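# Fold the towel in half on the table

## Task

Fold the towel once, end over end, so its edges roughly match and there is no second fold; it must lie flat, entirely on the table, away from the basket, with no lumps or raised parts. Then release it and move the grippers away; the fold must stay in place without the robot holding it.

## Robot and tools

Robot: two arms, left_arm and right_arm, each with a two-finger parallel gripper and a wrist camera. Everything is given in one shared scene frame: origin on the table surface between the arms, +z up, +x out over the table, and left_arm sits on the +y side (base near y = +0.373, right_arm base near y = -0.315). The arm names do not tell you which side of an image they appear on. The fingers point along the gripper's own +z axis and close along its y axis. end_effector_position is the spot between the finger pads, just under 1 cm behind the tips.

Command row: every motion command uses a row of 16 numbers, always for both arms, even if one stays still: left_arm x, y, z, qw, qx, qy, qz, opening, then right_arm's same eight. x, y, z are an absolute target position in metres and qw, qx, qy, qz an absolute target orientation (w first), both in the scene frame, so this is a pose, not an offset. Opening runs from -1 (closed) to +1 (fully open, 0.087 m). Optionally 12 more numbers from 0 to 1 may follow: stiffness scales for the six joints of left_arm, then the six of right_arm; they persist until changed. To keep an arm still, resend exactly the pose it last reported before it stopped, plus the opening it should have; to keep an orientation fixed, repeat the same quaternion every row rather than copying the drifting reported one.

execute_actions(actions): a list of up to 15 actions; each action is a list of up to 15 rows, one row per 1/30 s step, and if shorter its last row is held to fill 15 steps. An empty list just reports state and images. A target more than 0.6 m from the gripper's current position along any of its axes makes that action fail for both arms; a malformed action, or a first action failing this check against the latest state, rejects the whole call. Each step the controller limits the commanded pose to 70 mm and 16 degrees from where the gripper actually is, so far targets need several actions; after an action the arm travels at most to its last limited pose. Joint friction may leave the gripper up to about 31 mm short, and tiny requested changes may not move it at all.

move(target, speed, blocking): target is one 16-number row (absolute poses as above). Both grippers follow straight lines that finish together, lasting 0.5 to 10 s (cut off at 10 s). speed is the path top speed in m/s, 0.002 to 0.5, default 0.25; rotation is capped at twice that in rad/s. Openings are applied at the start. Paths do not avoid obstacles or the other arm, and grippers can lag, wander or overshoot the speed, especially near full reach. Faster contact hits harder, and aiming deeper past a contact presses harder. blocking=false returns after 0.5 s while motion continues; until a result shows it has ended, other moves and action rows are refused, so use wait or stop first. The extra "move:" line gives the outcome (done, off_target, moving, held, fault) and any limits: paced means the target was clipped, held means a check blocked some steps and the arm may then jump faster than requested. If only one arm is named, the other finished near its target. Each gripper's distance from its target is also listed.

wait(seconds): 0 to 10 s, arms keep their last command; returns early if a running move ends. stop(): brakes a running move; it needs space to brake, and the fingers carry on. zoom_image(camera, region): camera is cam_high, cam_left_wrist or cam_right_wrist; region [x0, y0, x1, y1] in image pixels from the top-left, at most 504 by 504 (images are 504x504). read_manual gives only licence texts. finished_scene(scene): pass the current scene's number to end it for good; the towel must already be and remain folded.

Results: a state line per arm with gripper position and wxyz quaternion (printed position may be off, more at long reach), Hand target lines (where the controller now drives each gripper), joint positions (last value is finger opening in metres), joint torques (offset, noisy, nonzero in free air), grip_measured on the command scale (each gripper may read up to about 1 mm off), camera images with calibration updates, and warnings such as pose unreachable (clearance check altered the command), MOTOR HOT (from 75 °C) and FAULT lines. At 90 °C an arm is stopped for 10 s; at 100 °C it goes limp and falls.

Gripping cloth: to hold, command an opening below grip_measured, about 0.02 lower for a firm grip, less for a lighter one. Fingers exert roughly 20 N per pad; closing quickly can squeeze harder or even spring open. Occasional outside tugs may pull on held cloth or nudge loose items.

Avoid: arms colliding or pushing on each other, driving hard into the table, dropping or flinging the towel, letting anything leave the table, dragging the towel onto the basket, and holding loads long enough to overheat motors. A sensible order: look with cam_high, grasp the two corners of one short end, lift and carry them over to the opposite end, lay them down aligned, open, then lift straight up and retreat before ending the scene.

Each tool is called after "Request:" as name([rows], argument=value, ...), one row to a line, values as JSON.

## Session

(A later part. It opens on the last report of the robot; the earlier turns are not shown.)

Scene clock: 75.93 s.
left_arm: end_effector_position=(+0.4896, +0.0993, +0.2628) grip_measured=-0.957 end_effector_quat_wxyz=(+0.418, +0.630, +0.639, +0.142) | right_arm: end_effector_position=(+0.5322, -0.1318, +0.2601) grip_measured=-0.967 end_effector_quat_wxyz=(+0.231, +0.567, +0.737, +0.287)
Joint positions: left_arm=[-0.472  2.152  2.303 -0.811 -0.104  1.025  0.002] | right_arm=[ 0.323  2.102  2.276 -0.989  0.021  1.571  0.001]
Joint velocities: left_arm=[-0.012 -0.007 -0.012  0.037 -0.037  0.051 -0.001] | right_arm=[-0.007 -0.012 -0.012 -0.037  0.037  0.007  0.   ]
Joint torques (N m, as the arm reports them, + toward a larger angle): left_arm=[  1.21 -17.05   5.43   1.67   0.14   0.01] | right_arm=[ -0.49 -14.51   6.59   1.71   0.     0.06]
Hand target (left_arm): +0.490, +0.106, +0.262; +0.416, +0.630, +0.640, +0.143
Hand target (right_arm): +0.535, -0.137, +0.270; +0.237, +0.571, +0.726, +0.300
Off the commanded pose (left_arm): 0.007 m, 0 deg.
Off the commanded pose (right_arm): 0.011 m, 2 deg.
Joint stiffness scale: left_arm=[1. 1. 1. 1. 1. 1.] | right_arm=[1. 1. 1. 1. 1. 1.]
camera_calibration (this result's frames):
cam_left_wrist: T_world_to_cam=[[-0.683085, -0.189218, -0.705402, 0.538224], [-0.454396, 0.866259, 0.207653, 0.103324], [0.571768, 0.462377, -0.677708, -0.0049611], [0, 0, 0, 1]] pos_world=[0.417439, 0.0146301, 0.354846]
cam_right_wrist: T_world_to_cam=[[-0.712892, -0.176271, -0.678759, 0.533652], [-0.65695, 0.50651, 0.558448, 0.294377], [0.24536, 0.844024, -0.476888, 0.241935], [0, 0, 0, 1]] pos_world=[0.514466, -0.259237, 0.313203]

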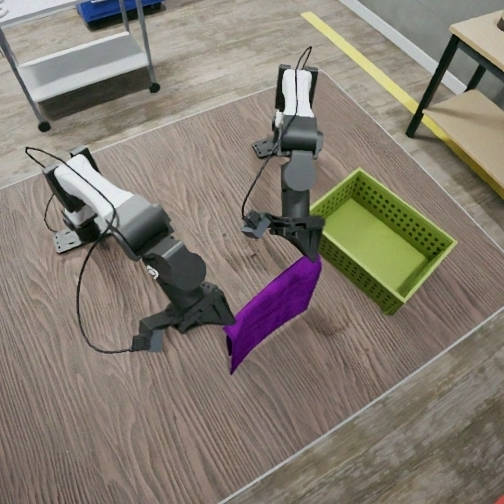

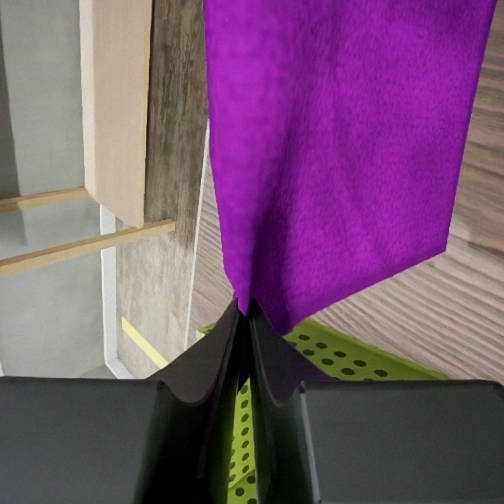

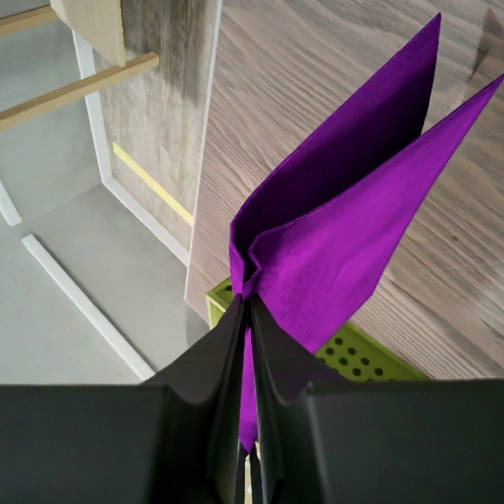

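Request:
execute_actions([
  [[0.4782,0.1018,0.263,0.4166,0.6296,0.64,0.1426,-1,0.5212,-0.1362,0.265,0.2368,0.5713,0.7261,0.3007,-1],[0.4644,0.0993,0.263,0.4166,0.6296,0.64,0.1426,-1,0.5074,-0.1387,0.265,0.2368,0.5713,0.7261,0.3007,-1],[0.4497,0.0966,0.261,0.4166,0.6296,0.64,0.1426,-1,0.4927,-0.1414,0.263,0.2368,0.5713,0.7261,0.3007,-1],[0.435,0.0939,0.257,0.4166,0.6296,0.64,0.1426,-1,0.478,-0.1441,0.259,0.2368,0.5713,0.7261,0.3007,-1],[0.4202,0.0911,0.25,0.4166,0.6296,0.64,0.1426,-1,0.4632,-0.1469,0.252,0.2368,0.5713,0.7261,0.3007,-1],[0.4055,0.0884,0.24,0.4166,0.6296,0.64,0.1426,-1,0.4485,-0.1496,0.242,0.2368,0.5713,0.7261,0.3007,-1],[0.3907,0.0857,0.228,0.4166,0.6296,0.64,0.1426,-1,0.4337,-0.1523,0.23,0.2368,0.5713,0.7261,0.3007,-1],[0.377,0.0832,0.215,0.4166,0.6296,0.64,0.1426,-1,0.42,-0.1548,0.217,0.2368,0.5713,0.7261,0.3007,-1],[0.3652,0.081,0.201,0.4166,0.6296,0.64,0.1426,-1,0.4082,-0.157,0.203,0.2368,0.5713,0.7261,0.3007,-1],[0.3543,0.079,0.187,0.4166,0.6296,0.64,0.1426,-1,0.3973,-0.159,0.189,0.2368,0.5713,0.7261,0.3007,-1],[0.3445,0.0772,0.174,0.4166,0.6296,0.64,0.1426,-1,0.3875,-0.1608,0.176,0.2368,0.5713,0.7261,0.3007,-1],[0.3357,0.0756,0.162,0.4166,0.6296,0.64,0.1426,-1,0.3787,-0.1624,0.164,0.2368,0.5713,0.7261,0.3007,-1],[0.3278,0.0741,0.151,0.4166,0.6296,0.64,0.1426,-1,0.3708,-0.1639,0.153,0.2368,0.5713,0.7261,0.3007,-1],[0.3219,0.073,0.142,0.4166,0.6296,0.64,0.1426,-1,0.3649,-0.165,0.144,0.2368,0.5713,0.7261,0.3007,-1],[0.318,0.0723,0.135,0.4166,0.6296,0.64,0.1426,-1,0.361,-0.1657,0.137,0.2368,0.5713,0.7261,0.3007,-1]],
  [[0.318,0.0723,0.135,0.4166,0.6296,0.64,0.1426,-1,0.361,-0.1657,0.137,0.2368,0.5713,0.7261,0.3007,-1]],
])

Scene clock: 86.57 s.
left_arm: end_effector_position=(+0.3172, +0.0614, +0.1404) grip_measured=-0.957 end_effector_quat_wxyz=(+0.421, +0.636, +0.633, +0.133) | right_arm: end_effector_position=(+0.3571, -0.1626, +0.1375) grip_measured=-0.967 end_effector_quat_wxyz=(+0.224, +0.565, +0.737, +0.296)
Joint positions: left_arm=[-0.826  1.7    1.201 -0.209 -0.356  0.804  0.002] | right_arm=[ 0.372  1.345  0.894 -0.36   0.033  1.612  0.001]
Joint velocities: left_arm=[ 0.007 -0.007 -0.002  0.081  0.022  0.022  0.   ] | right_arm=[-0.002  0.002  0.002  0.11  -0.007  0.022  0.   ]
Joint torques (N m, as the arm reports them, + toward a larger angle): left_arm=[  1.04 -11.66   5.41   1.57  -0.11  -0.1 ] | right_arm=[ 0.55 -6.38  6.    1.68  0.22  0.07]
Hand target (left_arm): +0.318, +0.072, +0.135; +0.416, +0.630, +0.640, +0.143
Hand target (right_arm): +0.361, -0.166, +0.137; +0.237, +0.571, +0.727, +0.300
Off the commanded pose (left_arm): 0.012 m, 2 deg.
Off the commanded pose (right_arm): 0.005 m, 2 deg.
Joint stiffness scale: left_arm=[1. 1. 1. 1. 1. 1.] | right_arm=[1. 1. 1. 1. 1. 1.]
camera_calibration (this result's frames):
cam_left_wrist: T_world_to_cam=[[-0.689489, -0.179269, -0.70176, 0.327832], [-0.433581, 0.878264, 0.201642, 0.0767412], [0.580183, 0.4433, -0.683281, 0.0275495], [0, 0, 0, 1]] pos_world=[0.243326, -0.0208417, 0.233409]
cam_right_wrist: T_world_to_cam=[[-0.710503, -0.170462, -0.682735, 0.320774], [-0.662881, 0.487741, 0.568064, 0.261134], [0.236165, 0.856184, -0.459538, 0.255343], [0, 0, 0, 1]] pos_world=[0.340709, -0.291306, 0.188003]

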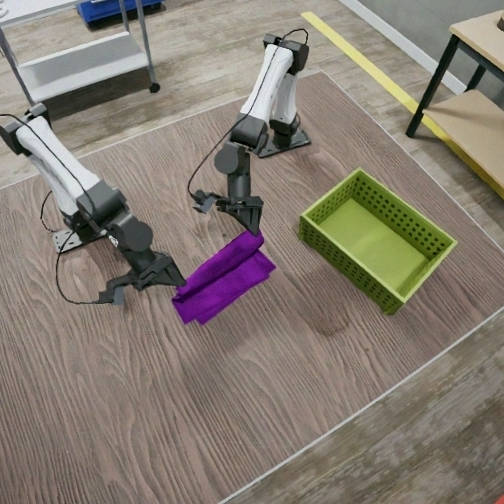

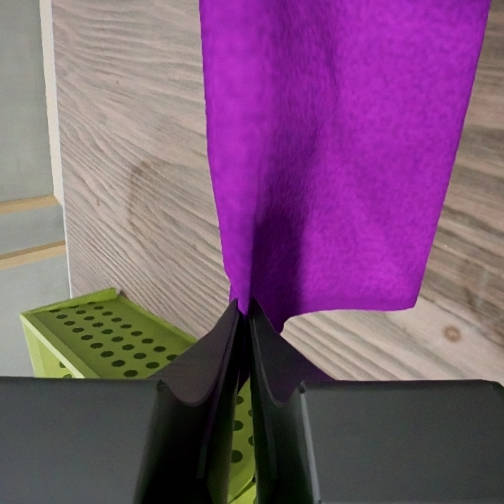

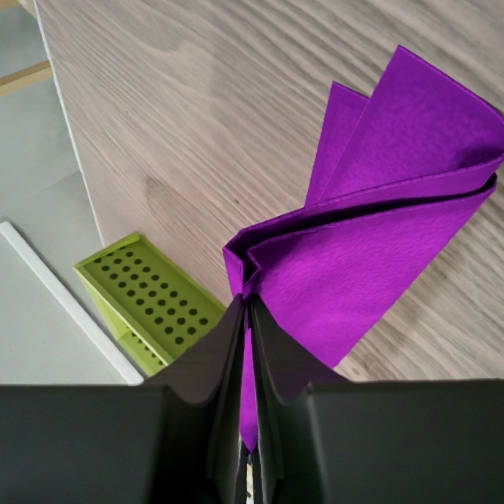

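Request:
zoom_image(camera="cam_high", region=[150, 210, 300, 340])

Region (150, 210, 300, 340) of cam_high's 504x504 image, scaled by 3.360, with more detail than that image has; it fills the top 437 rows of this view, and the rest is white.

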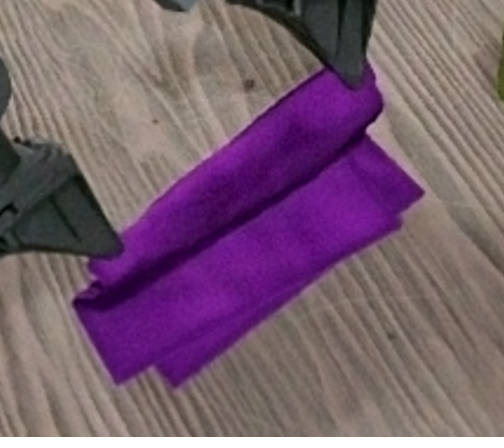

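Request:
move(target=[0.165,0.048,0.072,0.3512,0.6296,0.6917,0.042,-1,0.203,-0.193,0.07,0.1074,0.609,0.774,0.1365,-1], speed=0.15)

Scene clock: 107.33 s.
left_arm: end_effector_position=(+0.1706, +0.0329, +0.0764) grip_measured=-0.957 end_effector_quat_wxyz=(+0.361, +0.624, +0.692, +0.030) | right_arm: end_effector_position=(+0.2091, -0.1877, +0.0765) grip_measured=-0.968 end_effector_quat_wxyz=(+0.104, +0.607, +0.774, +0.147)
Joint positions: left_arm=[-1.152  1.651  1.035 -0.311 -0.399  0.34   0.002] | right_arm=[ 0.479  1.069  0.687 -0.829  0.047  1.746  0.001]
Joint velocities: left_arm=[ 0.002  0.012  0.007 -0.066 -0.022  0.051  0.001] | right_arm=[ 0.007 -0.012 -0.012 -0.007 -0.022  0.037 -0.001]
Joint torques (N m, as the arm reports them, + toward a larger angle): left_arm=[ -0.31 -11.25   5.19   1.15  -0.21  -0.1 ] | right_arm=[ 1.49 -3.92  5.69  0.78  0.22  0.05]
Hand target (left_arm): +0.165, +0.045, +0.071; +0.349, +0.629, +0.693, +0.040
Hand target (right_arm): +0.202, -0.191, +0.072; +0.105, +0.610, +0.774, +0.137
Off the commanded pose (left_arm): 0.017 m, 2 deg.
Off the commanded pose (right_arm): 0.010 m, 1 deg.
Joint stiffness scale: left_arm=[1. 1. 1. 1. 1. 1.] | right_arm=[1. 1. 1. 1. 1. 1.]
move: off_target (left_arm)
camera_calibration (this result's frames):
cam_left_wrist: T_world_to_cam=[[-0.837558, -0.241953, -0.489853, 0.187821], [-0.394753, 0.887849, 0.23642, 0.041513], [0.377713, 0.391386, -0.839136, 0.129608], [0, 0, 0, 1]] pos_world=[0.124744, -0.0421402, 0.190949]
cam_right_wrist: T_world_to_cam=[[-0.916592, -0.202564, -0.344713, 0.180841], [-0.397545, 0.553651, 0.73173, 0.154287], [0.0426293, 0.807736, -0.588001, 0.324948], [0, 0, 0, 1]] pos_world=[0.213242, -0.311262, 0.140512]

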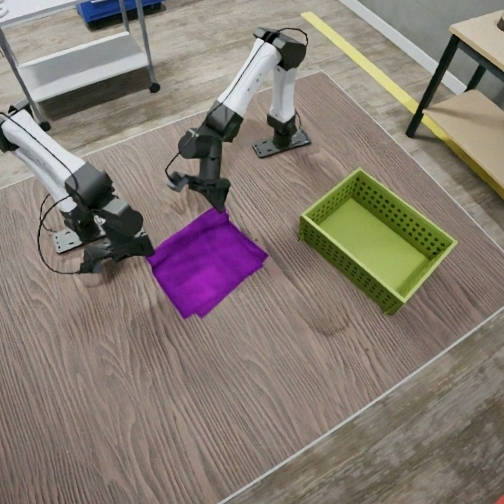

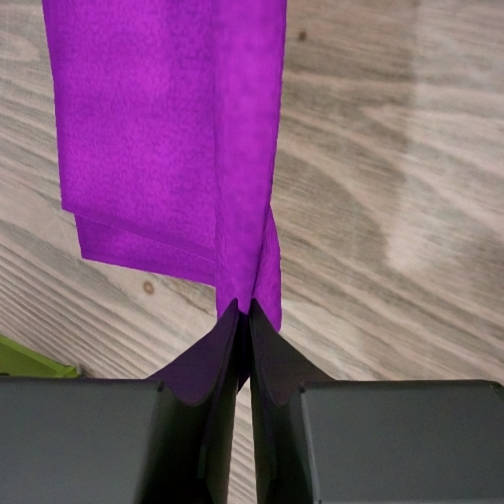

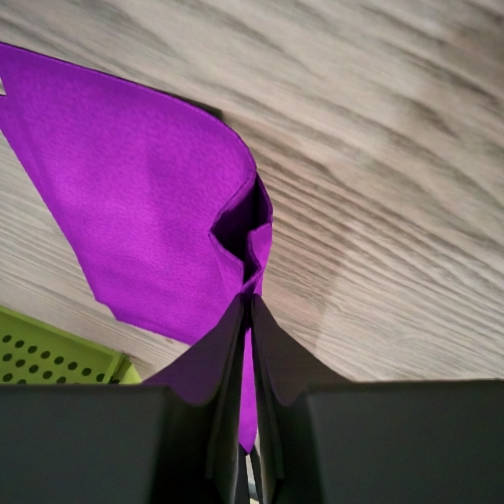

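Request:
move(target=[0.122,0.047,0.028,0.3512,0.6296,0.6917,0.042,-1,0.160,-0.202,0.018,0.1074,0.609,0.774,0.1365,-1], speed=0.1)

Request:
zoom_image(camera="cam_high", region=[120, 180, 290, 330])

Scene clock: 110.83 s.
left_arm: end_effector_position=(+0.1255, +0.0280, +0.0462) grip_measured=-0.957 end_effector_quat_wxyz=(+0.375, +0.618, +0.691, +0.016) | right_arm: end_effector_position=(+0.1593, -0.1945, +0.0246) grip_measured=-0.968 end_effector_quat_wxyz=(+0.089, +0.605, +0.778, +0.146)
Joint positions: left_arm=[-1.29   1.664  0.912 -0.188 -0.473  0.214  0.002] | right_arm=[ 0.558  0.894  0.408 -0.744  0.048  1.816  0.001]
Joint velocities: left_arm=[-0.007  0.002 -0.007 -0.037 -0.037 -0.037 -0.   ] | right_arm=[-0.007  0.007  0.007 -0.022  0.051 -0.095 -0.001]
Joint torques (N m, as the arm reports them, + toward a larger angle): left_arm=[-0.37 -7.38  4.5   1.13 -0.33 -0.08] | right_arm=[ 1.36 -1.99  5.37  0.89  0.38  0.01]
Hand target (left_arm): +0.122, +0.045, +0.028; +0.350, +0.630, +0.692, +0.041
Hand target (right_arm): +0.159, -0.202, +0.019; +0.107, +0.609, +0.774, +0.136
Off the commanded pose (left_arm): 0.027 m, 4 deg.
Off the commanded pose (right_arm): 0.010 m, 2 deg.
Joint stiffness scale: left_arm=[1. 1. 1. 1. 1. 1.] | right_arm=[1. 1. 1. 1. 1. 1.]
move: off_target (left_arm)
camera_calibration (this result's frames):
cam_left_wrist: T_world_to_cam=[[-0.837867, -0.259416, -0.480293, 0.134202], [-0.392285, 0.89799, 0.199313, 0.0363671], [0.379594, 0.35541, -0.854162, 0.124755], [0, 0, 0, 1]] pos_world=[0.0793533, -0.0421822, 0.163768]
cam_right_wrist: T_world_to_cam=[[-0.9219, -0.209201, -0.326092, 0.115037], [-0.38697, 0.538137, 0.748774, 0.171147], [0.018838, 0.816483, -0.577063, 0.307208], [0, 0, 0, 1]] pos_world=[0.166494, -0.318864, 0.0866405]

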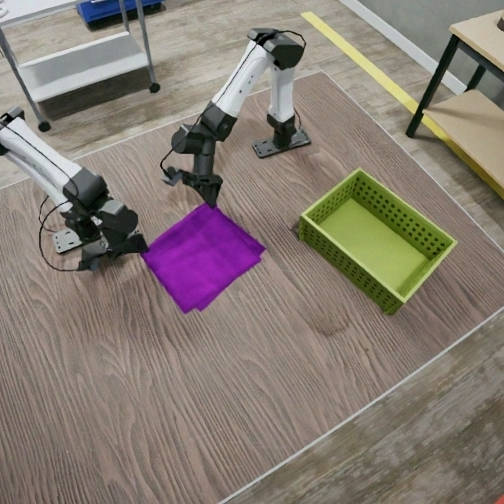

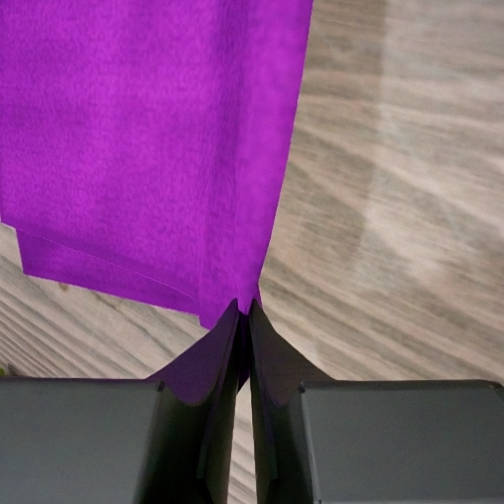

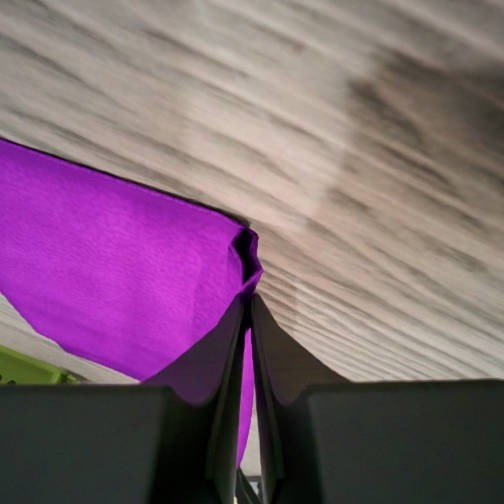

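Region (120, 180, 290, 330) of cam_high's 504x504 image, scaled by 2.965, with more detail than that image has; it fills the top 445 rows of this view, and the rest is white.

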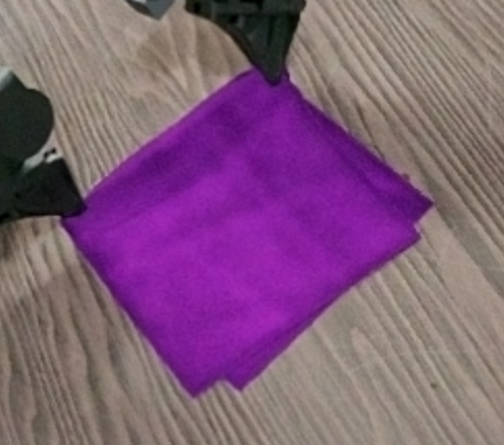

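Request:
execute_actions([
  [[0.122,0.045,0.028,0.3512,0.6296,0.6917,0.042,-1,0.159,-0.2,0.02,0.1074,0.609,0.774,0.1365,-0.9],[0.122,0.045,0.028,0.3512,0.6296,0.6917,0.042,-1,0.159,-0.2,0.02,0.1074,0.609,0.774,0.1365,-0.85],[0.122,0.045,0.028,0.3512,0.6296,0.6917,0.042,-1,0.159,-0.2,0.02,0.1074,0.609,0.774,0.1365,-0.8],[0.122,0.045,0.028,0.3512,0.6296,0.6917,0.042,-1,0.159,-0.2,0.02,0.1074,0.609,0.774,0.1365,-0.7],[0.122,0.045,0.028,0.3512,0.6296,0.6917,0.042,-1,0.159,-0.2,0.02,0.1074,0.609,0.774,0.1365,-0.6],[0.122,0.045,0.028,0.3512,0.6296,0.6917,0.042,-1,0.159,-0.2,0.02,0.1074,0.609,0.774,0.1365,-0.5],[0.122,0.045,0.028,0.3512,0.6296,0.6917,0.042,-1,0.159,-0.2,0.02,0.1074,0.609,0.774,0.1365,-0.4],[0.122,0.045,0.028,0.3512,0.6296,0.6917,0.042,-1,0.159,-0.2,0.025,0.1074,0.609,0.774,0.1365,-0.3],[0.122,0.045,0.028,0.3512,0.6296,0.6917,0.042,-1,0.159,-0.2,0.032,0.1074,0.609,0.774,0.1365,-0.25],[0.122,0.045,0.028,0.3512,0.6296,0.6917,0.042,-1,0.159,-0.201,0.04,0.1074,0.609,0.774,0.1365,-0.25],[0.122,0.045,0.028,0.3512,0.6296,0.6917,0.042,-1,0.159,-0.202,0.048,0.1074,0.609,0.774,0.1365,-0.25],[0.122,0.045,0.028,0.3512,0.6296,0.6917,0.042,-1,0.159,-0.203,0.056,0.1074,0.609,0.774,0.1365,-0.25],[0.122,0.045,0.028,0.3512,0.6296,0.6917,0.042,-1,0.159,-0.204,0.064,0.1074,0.609,0.774,0.1365,-0.25],[0.122,0.045,0.028,0.3512,0.6296,0.6917,0.042,-1,0.159,-0.205,0.072,0.1074,0.609,0.774,0.1365,-0.25],[0.122,0.045,0.028,0.3512,0.6296,0.6917,0.042,-1,0.159,-0.205,0.08,0.1074,0.609,0.774,0.1365,-0.25]],
])

Request:
move(target=[0.122,0.045,0.028,0.3512,0.6296,0.6917,0.042,-1,0.3415,-0.17,0.045,0,0.6514,0.7587,0,-0.25], speed=0.25)

Scene clock: 180.33 s.
left_arm: end_effector_position=(+0.1265, +0.0308, +0.0459) grip_measured=-0.957 end_effector_quat_wxyz=(+0.373, +0.617, +0.692, +0.023) | right_arm: end_effector_position=(+0.1621, -0.1974, +0.0522) grip_measured=-0.250 end_effector_quat_wxyz=(+0.102, +0.608, +0.775, +0.140)
Joint positions: left_arm=[-1.29   1.664  0.912 -0.198 -0.483  0.213  0.002] | right_arm=[ 0.566  0.87   0.515 -0.877  0.079  1.827  0.033]
Joint velocities: left_arm=[-0.017 -0.012  0.002 -0.051 -0.066  0.037 -0.   ] | right_arm=[-0.012 -0.095  0.862 -0.74   0.022 -0.007 -0.   ]
Joint torques (N m, as the arm reports them, + toward a larger angle): left_arm=[-0.38 -7.21  4.6   1.22 -0.24 -0.08] | right_arm=[-0.3  -2.12  9.62  0.96  0.15 -0.08]
Hand target (left_arm): +0.122, +0.045, +0.028; +0.351, +0.630, +0.692, +0.042
Hand target (right_arm): +0.162, -0.202, +0.074; +0.108, +0.609, +0.774, +0.138
Off the commanded pose (left_arm): 0.023 m, 4 deg.
Off the commanded pose (right_arm): 0.029 m, 1 deg.
Joint stiffness scale: left_arm=[1. 1. 1. 1. 1. 1.] | right_arm=[1. 1. 1. 1. 1. 1.]
camera_calibration (this result's frames):
cam_left_wrist: T_world_to_cam=[[-0.833192, -0.260179, -0.487953, 0.135451], [-0.399855, 0.892987, 0.206616, 0.0350326], [0.381979, 0.367261, -0.848064, 0.122123], [0, 0, 0, 1]] pos_world=[0.0802159, -0.0408932, 0.162423]
cam_right_wrist: T_world_to_cam=[[-0.920656, -0.205727, -0.331767, 0.12682], [-0.388788, 0.559775, 0.731776, 0.15861], [0.0351688, 0.802701, -0.595344, 0.321114], [0, 0, 0, 1]] pos_world=[0.16713, -0.320454, 0.117181]

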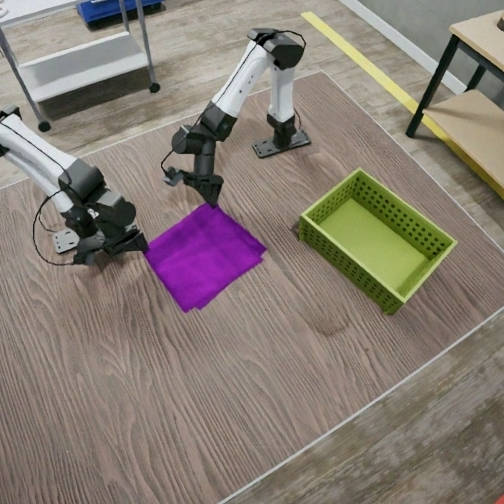

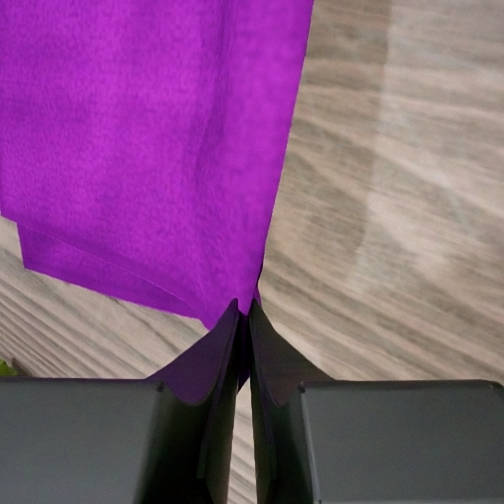

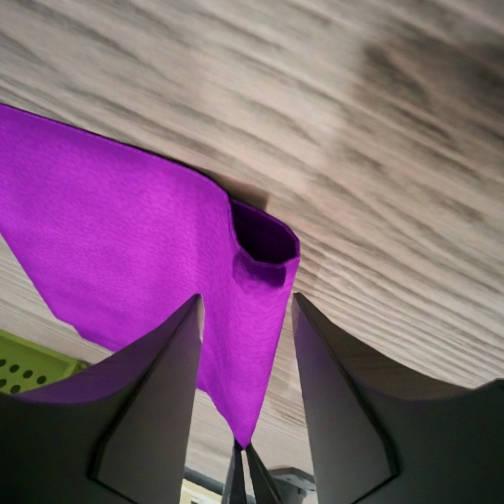

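Scene clock: 181.80 s.
left_arm: end_effector_position=(+0.1266, +0.0313, +0.0458) grip_measured=-0.957 end_effector_quat_wxyz=(+0.373, +0.618, +0.692, +0.024) | right_arm: end_effector_position=(+0.3359, -0.1726, +0.0390) grip_measured=-0.250 end_effector_quat_wxyz=(+0.002, +0.652, +0.758, -0.004)
Joint positions: left_arm=[-1.29   1.664  0.912 -0.2   -0.484  0.213  0.002] | right_arm=[ 0.352  1.924  1.392 -1.045  0.008  1.719  0.033]
Joint velocities: left_arm=[-0.027  0.002  0.007 -0.022  0.037  0.081 -0.   ] | right_arm=[ 0.007  0.017  0.012 -0.022 -0.037  0.037 -0.001]
Joint torques (N m, as the arm reports them, + toward a larger angle): left_arm=[-0.34 -7.23  4.6   1.2  -0.22 -0.07] | right_arm=[-0.3  -9.58  9.09  0.17 -0.03 -0.05]
Hand target (left_arm): +0.122, +0.045, +0.028; +0.351, +0.629, +0.692, +0.042
Hand target (right_arm): +0.342, -0.172, +0.044; -0.002, +0.652, +0.758, +0.003
Off the commanded pose (left_arm): 0.023 m, 4 deg.
Off the commanded pose (right_arm): 0.009 m, 1 deg.
Joint stiffness scale: left_arm=[1. 1. 1. 1. 1. 1.] | right_arm=[1. 1. 1. 1. 1. 1.]
move: off_target (left_arm)
camera_calibration (this result's frames):
cam_left_wrist: T_world_to_cam=[[-0.832935, -0.259579, -0.488711, 0.13552], [-0.40031, 0.892398, 0.208271, 0.0346764], [0.382062, 0.369112, -0.847222, 0.121725], [0, 0, 0, 1]] pos_world=[0.0802545, -0.040697, 0.162136]
cam_right_wrist: T_world_to_cam=[[-0.991308, -0.130875, 0.0134515, 0.310751], [-0.0753487, 0.648573, 0.757414, 0.130916], [-0.107851, 0.749816, -0.652797, 0.328359], [0, 0, 0, 1]] pos_world=[0.353327, -0.290448, 0.111014]

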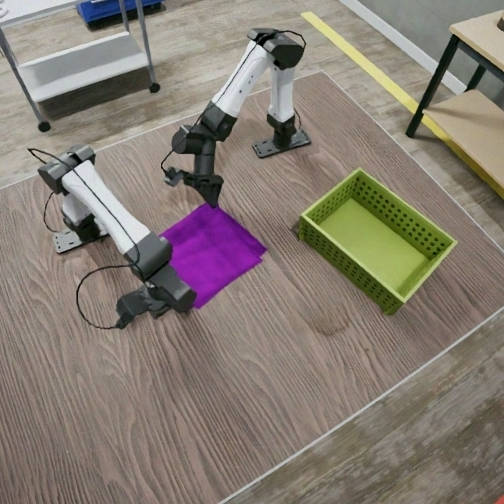

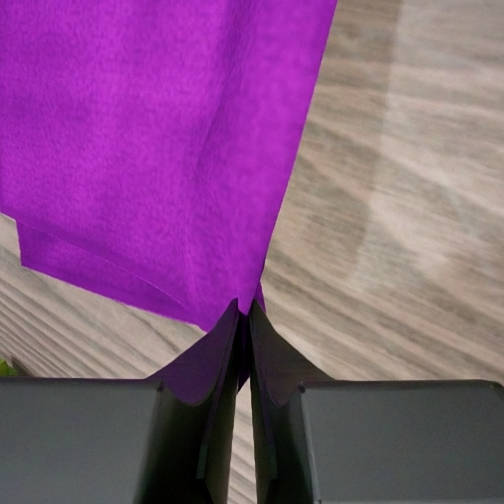

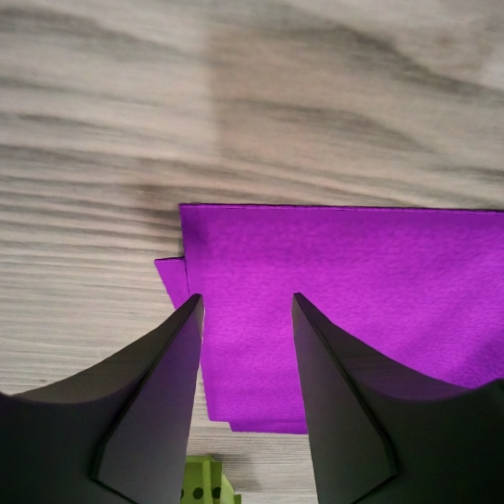

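Request:
move(target=[0.122,0.045,0.028,0.3512,0.6296,0.6917,0.042,-1,0.343,-0.187,0.004,0,0.6514,0.7587,0,-0.25], speed=0.06)

Scene clock: 188.63 s.
left_arm: end_effector_position=(+0.1266, +0.0313, +0.0458) grip_measured=-0.957 end_effector_quat_wxyz=(+0.373, +0.618, +0.692, +0.024) | right_arm: end_effector_position=(+0.3453, -0.1834, +0.0112) grip_measured=-0.250 end_effector_quat_wxyz=(+0.007, +0.651, +0.759, +0.003)
Joint positions: left_arm=[-1.29   1.664  0.912 -0.2   -0.484  0.213  0.002] | right_arm=[ 0.316  1.965  1.333 -0.926  0.008  1.679  0.033]
Joint velocities: left_arm=[ 0.032  0.002  0.012  0.066 -0.037  0.051 -0.   ] | right_arm=[ 0.017  0.017 -0.007 -0.022 -0.022 -0.037  0.   ]
Joint torques (N m, as the arm reports them, + toward a larger angle): left_arm=[-0.35 -7.27  4.6   1.2  -0.21 -0.07] | right_arm=[-0.25 -9.87  4.73  0.36  0.02 -0.07]
Hand target (left_arm): +0.122, +0.045, +0.028; +0.351, +0.630, +0.692, +0.042
Hand target (right_arm): +0.342, -0.187, +0.004; -0.000, +0.651, +0.759, +0.000
Off the commanded pose (left_arm): 0.023 m, 4 deg.
Off the commanded pose (right_arm): 0.008 m, 1 deg.
Joint stiffness scale: left_arm=[1. 1. 1. 1. 1. 1.] | right_arm=[1. 1. 1. 1. 1. 1.]
move: off_target (left_arm)
camera_calibration (this result's frames):
cam_left_wrist: T_world_to_cam=[[-0.832935, -0.259579, -0.488711, 0.13552], [-0.40031, 0.892398, 0.208271, 0.0346764], [0.382062, 0.369112, -0.847222, 0.121725], [0, 0, 0, 1]] pos_world=[0.0802545, -0.040697, 0.162136]
cam_right_wrist: T_world_to_cam=[[-0.990982, -0.133922, -0.00437408, 0.318518], [-0.0904712, 0.644667, 0.759091, 0.164165], [-0.0988391, 0.752642, -0.650969, 0.316719], [0, 0, 0, 1]] pos_world=[0.361802, -0.301551, 0.0829511]

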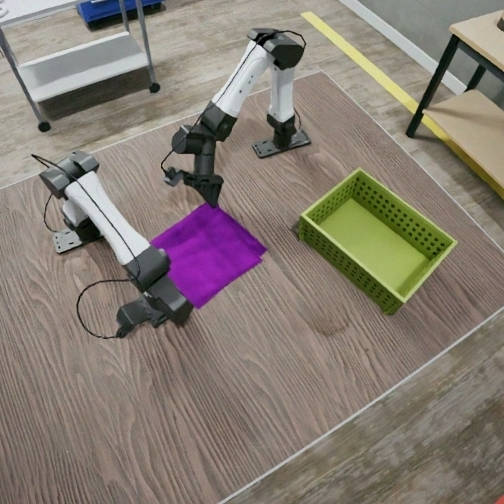

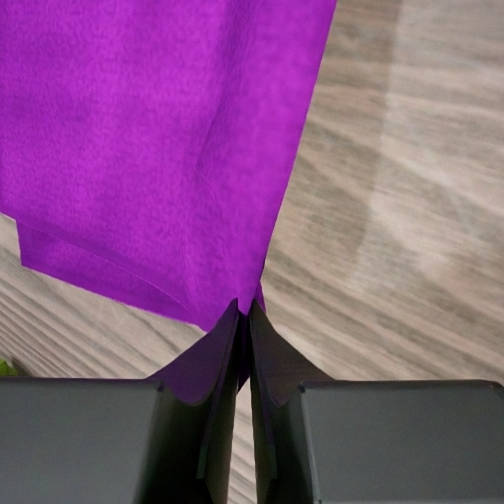

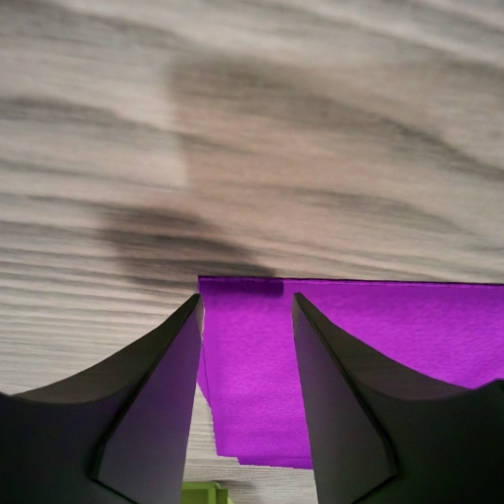

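Request:
move(target=[0.122,0.045,0.028,0.3512,0.6296,0.6917,0.042,-1,0.334,-0.173,-0.004,0,0.6514,0.7587,0,-0.25], speed=0.04)

Scene clock: 193.73 s.
left_arm: end_effector_position=(+0.1266, +0.0314, +0.0457) grip_measured=-0.957 end_effector_quat_wxyz=(+0.373, +0.618, +0.692, +0.024) | right_arm: end_effector_position=(+0.3409, -0.1788, +0.0053) grip_measured=-0.250 end_effector_quat_wxyz=(+0.006, +0.652, +0.758, +0.002)
Joint positions: left_arm=[-1.29   1.664  0.912 -0.201 -0.484  0.213  0.002] | right_arm=[ 0.331  1.965  1.307 -0.903  0.008  1.697  0.033]
Joint velocities: left_arm=[-0.002  0.007 -0.002 -0.007 -0.007 -0.007  0.   ] | right_arm=[ 0.017  0.007 -0.012  0.007  0.007  0.022 -0.001]
Joint torques (N m, as the arm reports them, + toward a larger angle): left_arm=[-0.39 -7.22  4.62  1.19 -0.24 -0.07] | right_arm=[ 1.94 -9.92  3.68  0.54  0.02  0.18]
Hand target (left_arm): +0.122, +0.045, +0.028; +0.351, +0.630, +0.692, +0.042
Hand target (right_arm): +0.334, -0.173, -0.004; -0.000, +0.651, +0.759, -0.001
Off the commanded pose (left_arm): 0.023 m, 4 deg.
Off the commanded pose (right_arm): 0.013 m, 1 deg.
Joint stiffness scale: left_arm=[1. 1. 1. 1. 1. 1.] | right_arm=[1. 1. 1. 1. 1. 1.]
move: off_target (left_arm, right_arm)
camera_calibration (this result's frames):
cam_left_wrist: T_world_to_cam=[[-0.832966, -0.259396, -0.488755, 0.135512], [-0.400297, 0.89232, 0.208632, 0.0345936], [0.382008, 0.369431, -0.847108, 0.121661], [0, 0, 0, 1]] pos_world=[0.0802487, -0.0406629, 0.162075]
cam_right_wrist: T_world_to_cam=[[-0.991293, -0.131656, -0.00221724, 0.315284], [-0.087382, 0.645151, 0.759042, 0.164366], [-0.0985021, 0.752626, -0.651038, 0.30887], [0, 0, 0, 1]] pos_world=[0.357326, -0.296996, 0.0770245]

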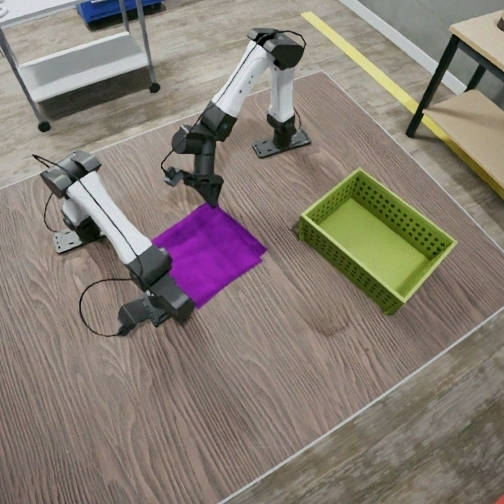

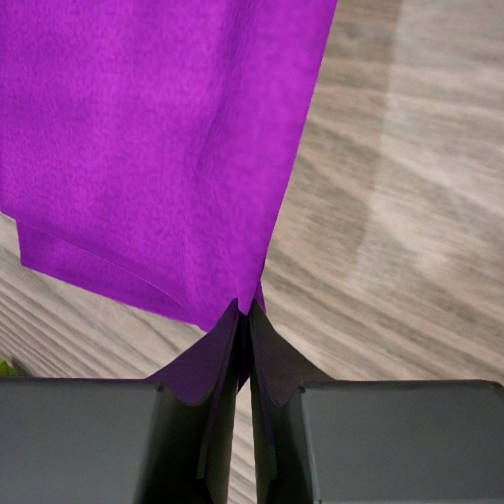

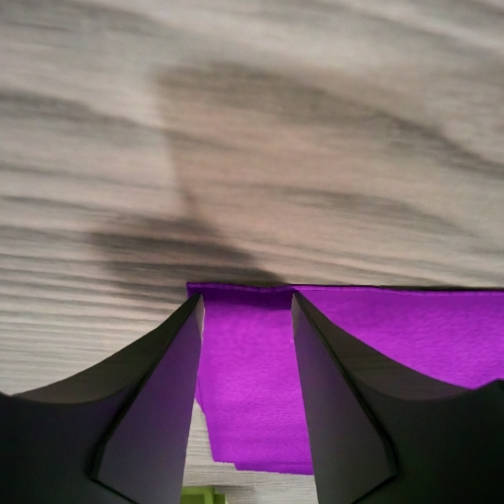

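In contact. Close gradually, then lift a little.

Request:
execute_actions([
  [[0.122,0.045,0.028,0.3512,0.6296,0.6917,0.042,-1,0.337,-0.176,-0.004,0,0.6514,0.7587,0,-0.31],[0.122,0.045,0.028,0.3512,0.6296,0.6917,0.042,-1,0.337,-0.176,-0.004,0,0.6514,0.7587,0,-0.37],[0.122,0.045,0.028,0.3512,0.6296,0.6917,0.042,-1,0.337,-0.176,-0.004,0,0.6514,0.7587,0,-0.43],[0.122,0.045,0.028,0.3512,0.6296,0.6917,0.042,-1,0.337,-0.176,-0.004,0,0.6514,0.7587,0,-0.49],[0.122,0.045,0.028,0.3512,0.6296,0.6917,0.042,-1,0.337,-0.176,-0.004,0,0.6514,0.7587,0,-0.55],[0.122,0.045,0.028,0.3512,0.6296,0.6917,0.042,-1,0.337,-0.176,-0.004,0,0.6514,0.7587,0,-0.61],[0.122,0.045,0.028,0.3512,0.6296,0.6917,0.042,-1,0.337,-0.176,-0.004,0,0.6514,0.7587,0,-0.67],[0.122,0.045,0.028,0.3512,0.6296,0.6917,0.042,-1,0.337,-0.176,-0.004,0,0.6514,0.7587,0,-0.73],[0.122,0.045,0.028,0.3512,0.6296,0.6917,0.042,-1,0.337,-0.176,-0.004,0,0.6514,0.7587,0,-0.79],[0.122,0.045,0.028,0.3512,0.6296,0.6917,0.042,-1,0.337,-0.176,-0.004,0,0.6514,0.7587,0,-0.85],[0.122,0.045,0.028,0.3512,0.6296,0.6917,0.042,-1,0.337,-0.176,-0.004,0,0.6514,0.7587,0,-0.9],[0.122,0.045,0.028,0.3512,0.6296,0.6917,0.042,-1,0.337,-0.176,-0.004,0,0.6514,0.7587,0,-0.94],[0.122,0.045,0.028,0.3512,0.6296,0.6917,0.042,-1,0.337,-0.176,-0.004,0,0.6514,0.7587,0,-0.97],[0.122,0.045,0.028,0.3512,0.6296,0.6917,0.042,-1,0.337,-0.176,-0.004,0,0.6514,0.7587,0,-1]],
])

Request:
move(target=[0.122,0.045,0.028,0.3512,0.6296,0.6917,0.042,-1,0.345,-0.172,0.04,0,0.6514,0.7587,0,-1], speed=0.07)

Scene clock: 201.47 s.
left_arm: end_effector_position=(+0.1267, +0.0315, +0.0458) grip_measured=-0.957 end_effector_quat_wxyz=(+0.373, +0.617, +0.692, +0.024) | right_arm: end_effector_position=(+0.3415, -0.1779, +0.0055) grip_measured=-0.991 end_effector_quat_wxyz=(+0.005, +0.652, +0.758, +0.005)
Joint positions: left_arm=[-1.29   1.664  0.912 -0.201 -0.485  0.213  0.002] | right_arm=[ 0.331  1.965  1.307 -0.9    0.004  1.697  0.   ]
Joint velocities: left_arm=[-0.012 -0.022 -0.002  0.022 -0.022 -0.022 -0.   ] | right_arm=[-0.002  0.002  0.017 -0.022 -0.007  0.022  0.   ]
Joint torques (N m, as the arm reports them, + toward a larger angle): left_arm=[-0.35 -7.26  4.64  1.22 -0.17 -0.08] | right_arm=[ 1.14 -9.29  4.6   0.5   0.05  0.03]
Hand target (left_arm): +0.122, +0.045, +0.028; +0.351, +0.630, +0.692, +0.042
Hand target (right_arm): +0.337, -0.176, -0.004; +0.000, +0.651, +0.759, -0.000
Off the commanded pose (left_arm): 0.023 m, 4 deg.
Off the commanded pose (right_arm): 0.011 m, 1 deg.
Joint stiffness scale: left_arm=[1. 1. 1. 1. 1. 1.] | right_arm=[1. 1. 1. 1. 1. 1.]
camera_calibration (this result's frames):
cam_left_wrist: T_world_to_cam=[[-0.832344, -0.259871, -0.489561, 0.135682], [-0.401081, 0.892021, 0.208404, 0.0346814], [0.382541, 0.369817, -0.846698, 0.12154], [0, 0, 0, 1]] pos_world=[0.0803501, -0.0406242, 0.162104]
cam_right_wrist: T_world_to_cam=[[-0.99133, -0.131311, -0.00463568, 0.316034], [-0.0885325, 0.641474, 0.76202, 0.163395], [-0.0970879, 0.755823, -0.647537, 0.308425], [0, 0, 0, 1]] pos_world=[0.357704, -0.29643, 0.0766714]

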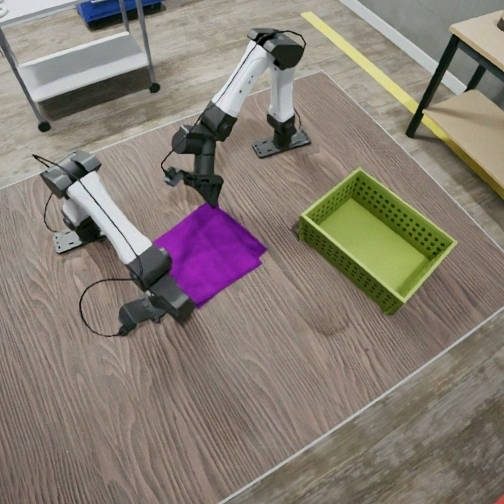

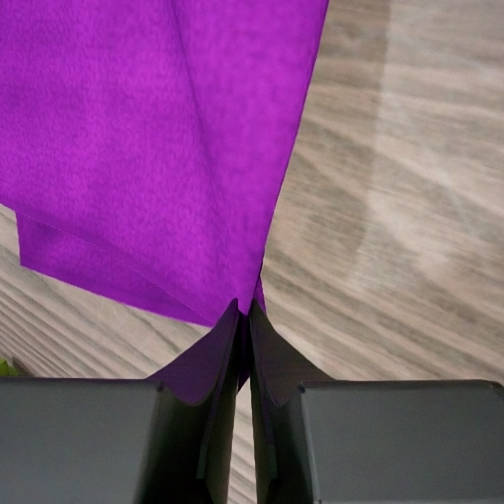

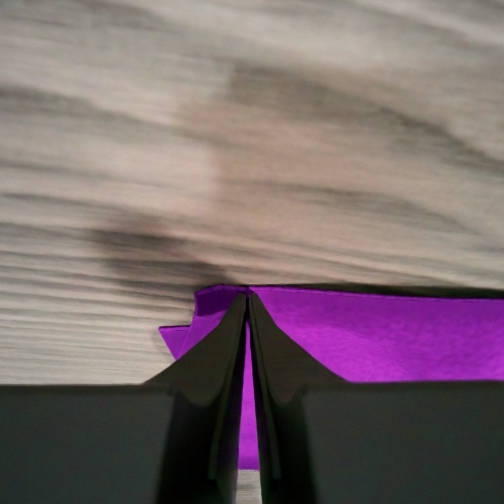

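Scene clock: 202.47 s.
left_arm: end_effector_position=(+0.1268, +0.0315, +0.0459) grip_measured=-0.957 end_effector_quat_wxyz=(+0.373, +0.617, +0.692, +0.024) | right_arm: end_effector_position=(+0.3396, -0.1784, +0.0286) grip_measured=-0.991 end_effector_quat_wxyz=(-0.007, +0.652, +0.758, -0.014)
Joint positions: left_arm=[-1.29   1.664  0.912 -0.201 -0.485  0.213  0.002] | right_arm=[ 0.331  1.965  1.406 -1.042  0.004  1.697  0.   ]
Joint velocities: left_arm=[-0.027 -0.027  0.007 -0.007 -0.037  0.037  0.   ] | right_arm=[-0.002 -0.002 -0.007 -0.081 -0.007  0.022 -0.   ]
Joint torques (N m, as the arm reports them, + toward a larger angle): left_arm=[-0.4  -7.23  4.57  1.19 -0.21 -0.08] | right_arm=[  1.44 -11.84   8.97   0.15   0.05   0.08]
Hand target (left_arm): +0.122, +0.045, +0.028; +0.351, +0.630, +0.692, +0.042
Hand target (right_arm): +0.346, -0.172, +0.040; -0.000, +0.651, +0.759, +0.000
Off the commanded pose (left_arm): 0.023 m, 4 deg.
Off the commanded pose (right_arm): 0.014 m, 2 deg.
Joint stiffness scale: left_arm=[1. 1. 1. 1. 1. 1.] | right_arm=[1. 1. 1. 1. 1. 1.]
move: off_target (left_arm, right_arm)
camera_calibration (this result's frames):
cam_left_wrist: T_world_to_cam=[[-0.832137, -0.26003, -0.48983, 0.135739], [-0.401342, 0.891922, 0.208328, 0.0347107], [0.382718, 0.369946, -0.846562, 0.121499], [0, 0, 0, 1]] pos_world=[0.080384, -0.0406113, 0.162114]
cam_right_wrist: T_world_to_cam=[[-0.990624, -0.131111, 0.0383902, 0.312825], [-0.0567406, 0.650482, 0.757399, 0.1369], [-0.124275, 0.74812, -0.651822, 0.331584], [0, 0, 0, 1]] pos_world=[0.358868, -0.296101, 0.100436]

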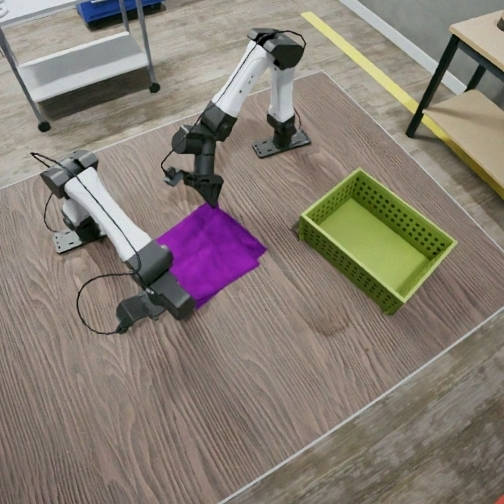

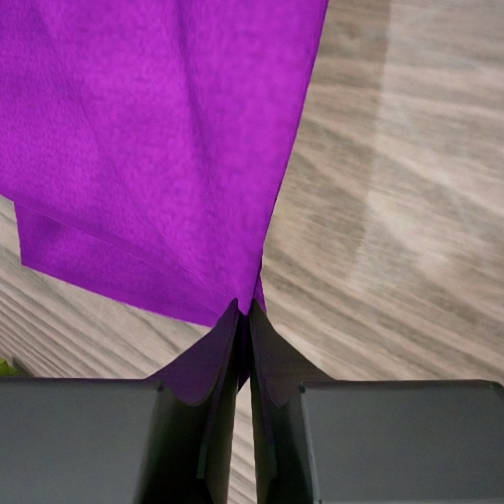

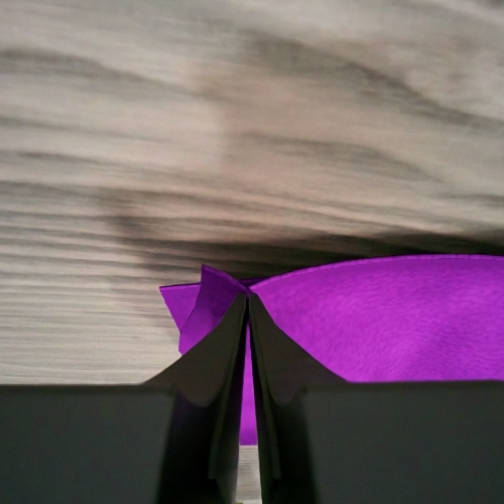

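Request:
move(target=[0.122,0.045,0.028,0.3512,0.6296,0.6917,0.042,-1,0.368,-0.136,0.036,0,0.5899,0.8075,0,-1], speed=0.07)

Scene clock: 207.23 s.
left_arm: end_effector_position=(+0.1268, +0.0315, +0.0459) grip_measured=-0.957 end_effector_quat_wxyz=(+0.373, +0.617, +0.692, +0.024) | right_arm: end_effector_position=(+0.3663, -0.1428, +0.0315) grip_measured=-0.991 end_effector_quat_wxyz=(-0.001, +0.599, +0.800, -0.005)
Joint positions: left_arm=[-1.29   1.664  0.912 -0.201 -0.485  0.213  0.002] | right_arm=[ 0.399  2.097  1.615 -1.097  0.004  1.629  0.   ]
Joint velocities: left_arm=[-0.007 -0.017 -0.012 -0.051 -0.022 -0.037 -0.001] | right_arm=[ 0.002 -0.007 -0.022 -0.066 -0.037  0.007 -0.001]
Joint torques (N m, as the arm reports them, + toward a larger angle): left_arm=[-0.42 -7.29  4.6   1.21 -0.22 -0.07] | right_arm=[  1.45 -11.29   9.22   0.14   0.06  -0.09]
Hand target (left_arm): +0.122, +0.045, +0.028; +0.351, +0.630, +0.692, +0.042
Hand target (right_arm): +0.369, -0.137, +0.035; +0.000, +0.590, +0.807, -0.000
Off the commanded pose (left_arm): 0.023 m, 4 deg.
Off the commanded pose (right_arm): 0.008 m, 1 deg.
Joint stiffness scale: left_arm=[1. 1. 1. 1. 1. 1.] | right_arm=[1. 1. 1. 1. 1. 1.]
move: off_target (left_arm)
camera_calibration (this result's frames):
cam_left_wrist: T_world_to_cam=[[-0.832137, -0.26003, -0.48983, 0.135739], [-0.401342, 0.891922, 0.208328, 0.0347107], [0.382718, 0.369946, -0.846562, 0.121499], [0, 0, 0, 1]] pos_world=[0.080384, -0.0406113, 0.162114]
cam_right_wrist: T_world_to_cam=[[-0.96429, -0.264266, 0.0175697, 0.315852], [-0.158794, 0.629973, 0.760209, 0.147392], [-0.211966, 0.730272, -0.649441, 0.339647], [0, 0, 0, 1]] pos_world=[0.399971, -0.257419, 0.102982]

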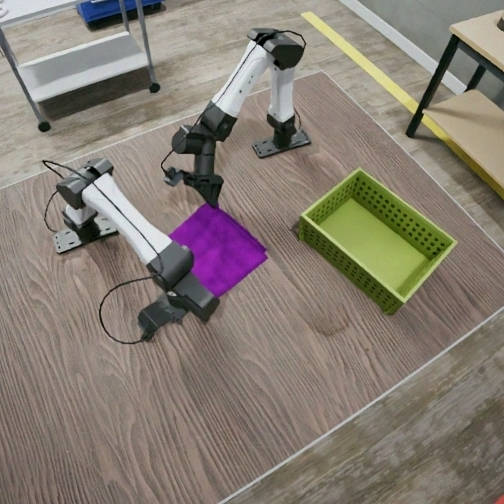

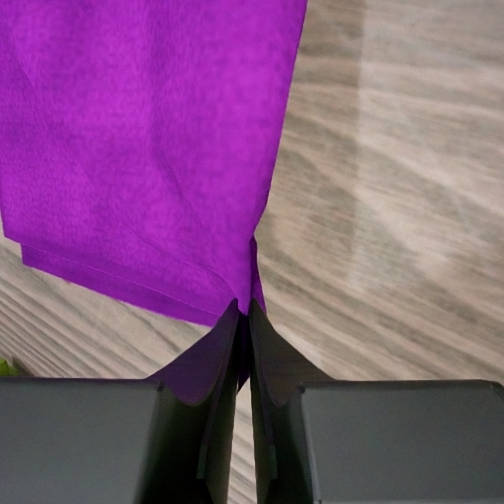

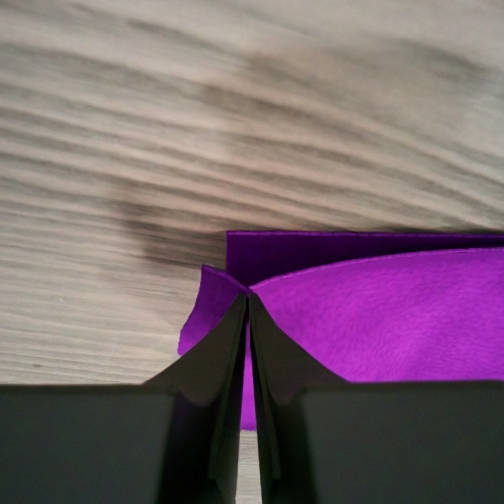

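Request:
move(target=[0.122,0.045,0.028,0.3512,0.6296,0.6917,0.042,-1,0.362,-0.122,0.016,0,0.5899,0.8075,0,-1], speed=0.05)

Scene clock: 211.73 s.
left_arm: end_effector_position=(+0.1268, +0.0315, +0.0459) grip_measured=-0.957 end_effector_quat_wxyz=(+0.373, +0.617, +0.692, +0.024) | right_arm: end_effector_position=(+0.3685, -0.1254, +0.0252) grip_measured=-0.991 end_effector_quat_wxyz=(+0.006, +0.590, +0.808, +0.006)
Joint positions: left_arm=[-1.29   1.664  0.912 -0.201 -0.485  0.213  0.002] | right_arm=[ 0.437  2.114  1.615 -1.055  0.004  1.644  0.   ]
Joint velocities: left_arm=[-0.007 -0.002 -0.002 -0.066  0.007 -0.022 -0.002] | right_arm=[-0.012  0.012  0.017  0.007 -0.007  0.037  0.   ]
Joint torques (N m, as the arm reports them, + toward a larger angle): left_arm=[-0.4  -7.25  4.58  1.2  -0.21 -0.09] | right_arm=[  1.6  -11.58   4.46   0.44   0.06   0.09]
Hand target (left_arm): +0.122, +0.045, +0.028; +0.351, +0.630, +0.692, +0.042
Hand target (right_arm): +0.362, -0.122, +0.016; +0.000, +0.590, +0.808, -0.001
Off the commanded pose (left_arm): 0.023 m, 4 deg.
Off the commanded pose (right_arm): 0.012 m, 1 deg.
Joint stiffness scale: left_arm=[1. 1. 1. 1. 1. 1.] | right_arm=[1. 1. 1. 1. 1. 1.]
move: off_target (left_arm, right_arm)
camera_calibration (this result's frames):
cam_left_wrist: T_world_to_cam=[[-0.832137, -0.26003, -0.48983, 0.135739], [-0.401342, 0.891922, 0.208328, 0.0347107], [0.382718, 0.369946, -0.846562, 0.121499], [0, 0, 0, 1]] pos_world=[0.080384, -0.0406113, 0.162114]
cam_right_wrist: T_world_to_cam=[[-0.957779, -0.287407, -0.0075662, 0.31794], [-0.191736, 0.618905, 0.761705, 0.152308], [-0.214237, 0.730995, -0.64788, 0.324208], [0, 0, 0, 1]] pos_world=[0.403176, -0.23988, 0.0964397]

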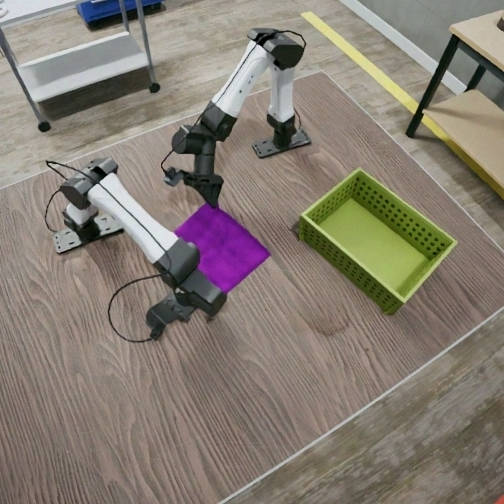

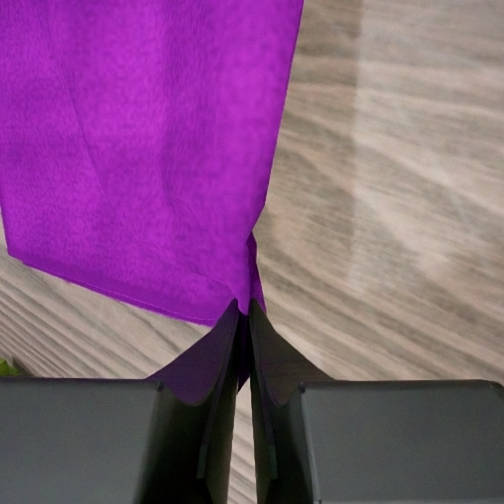

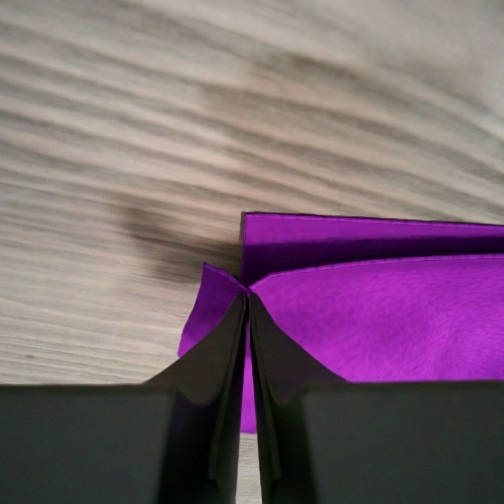

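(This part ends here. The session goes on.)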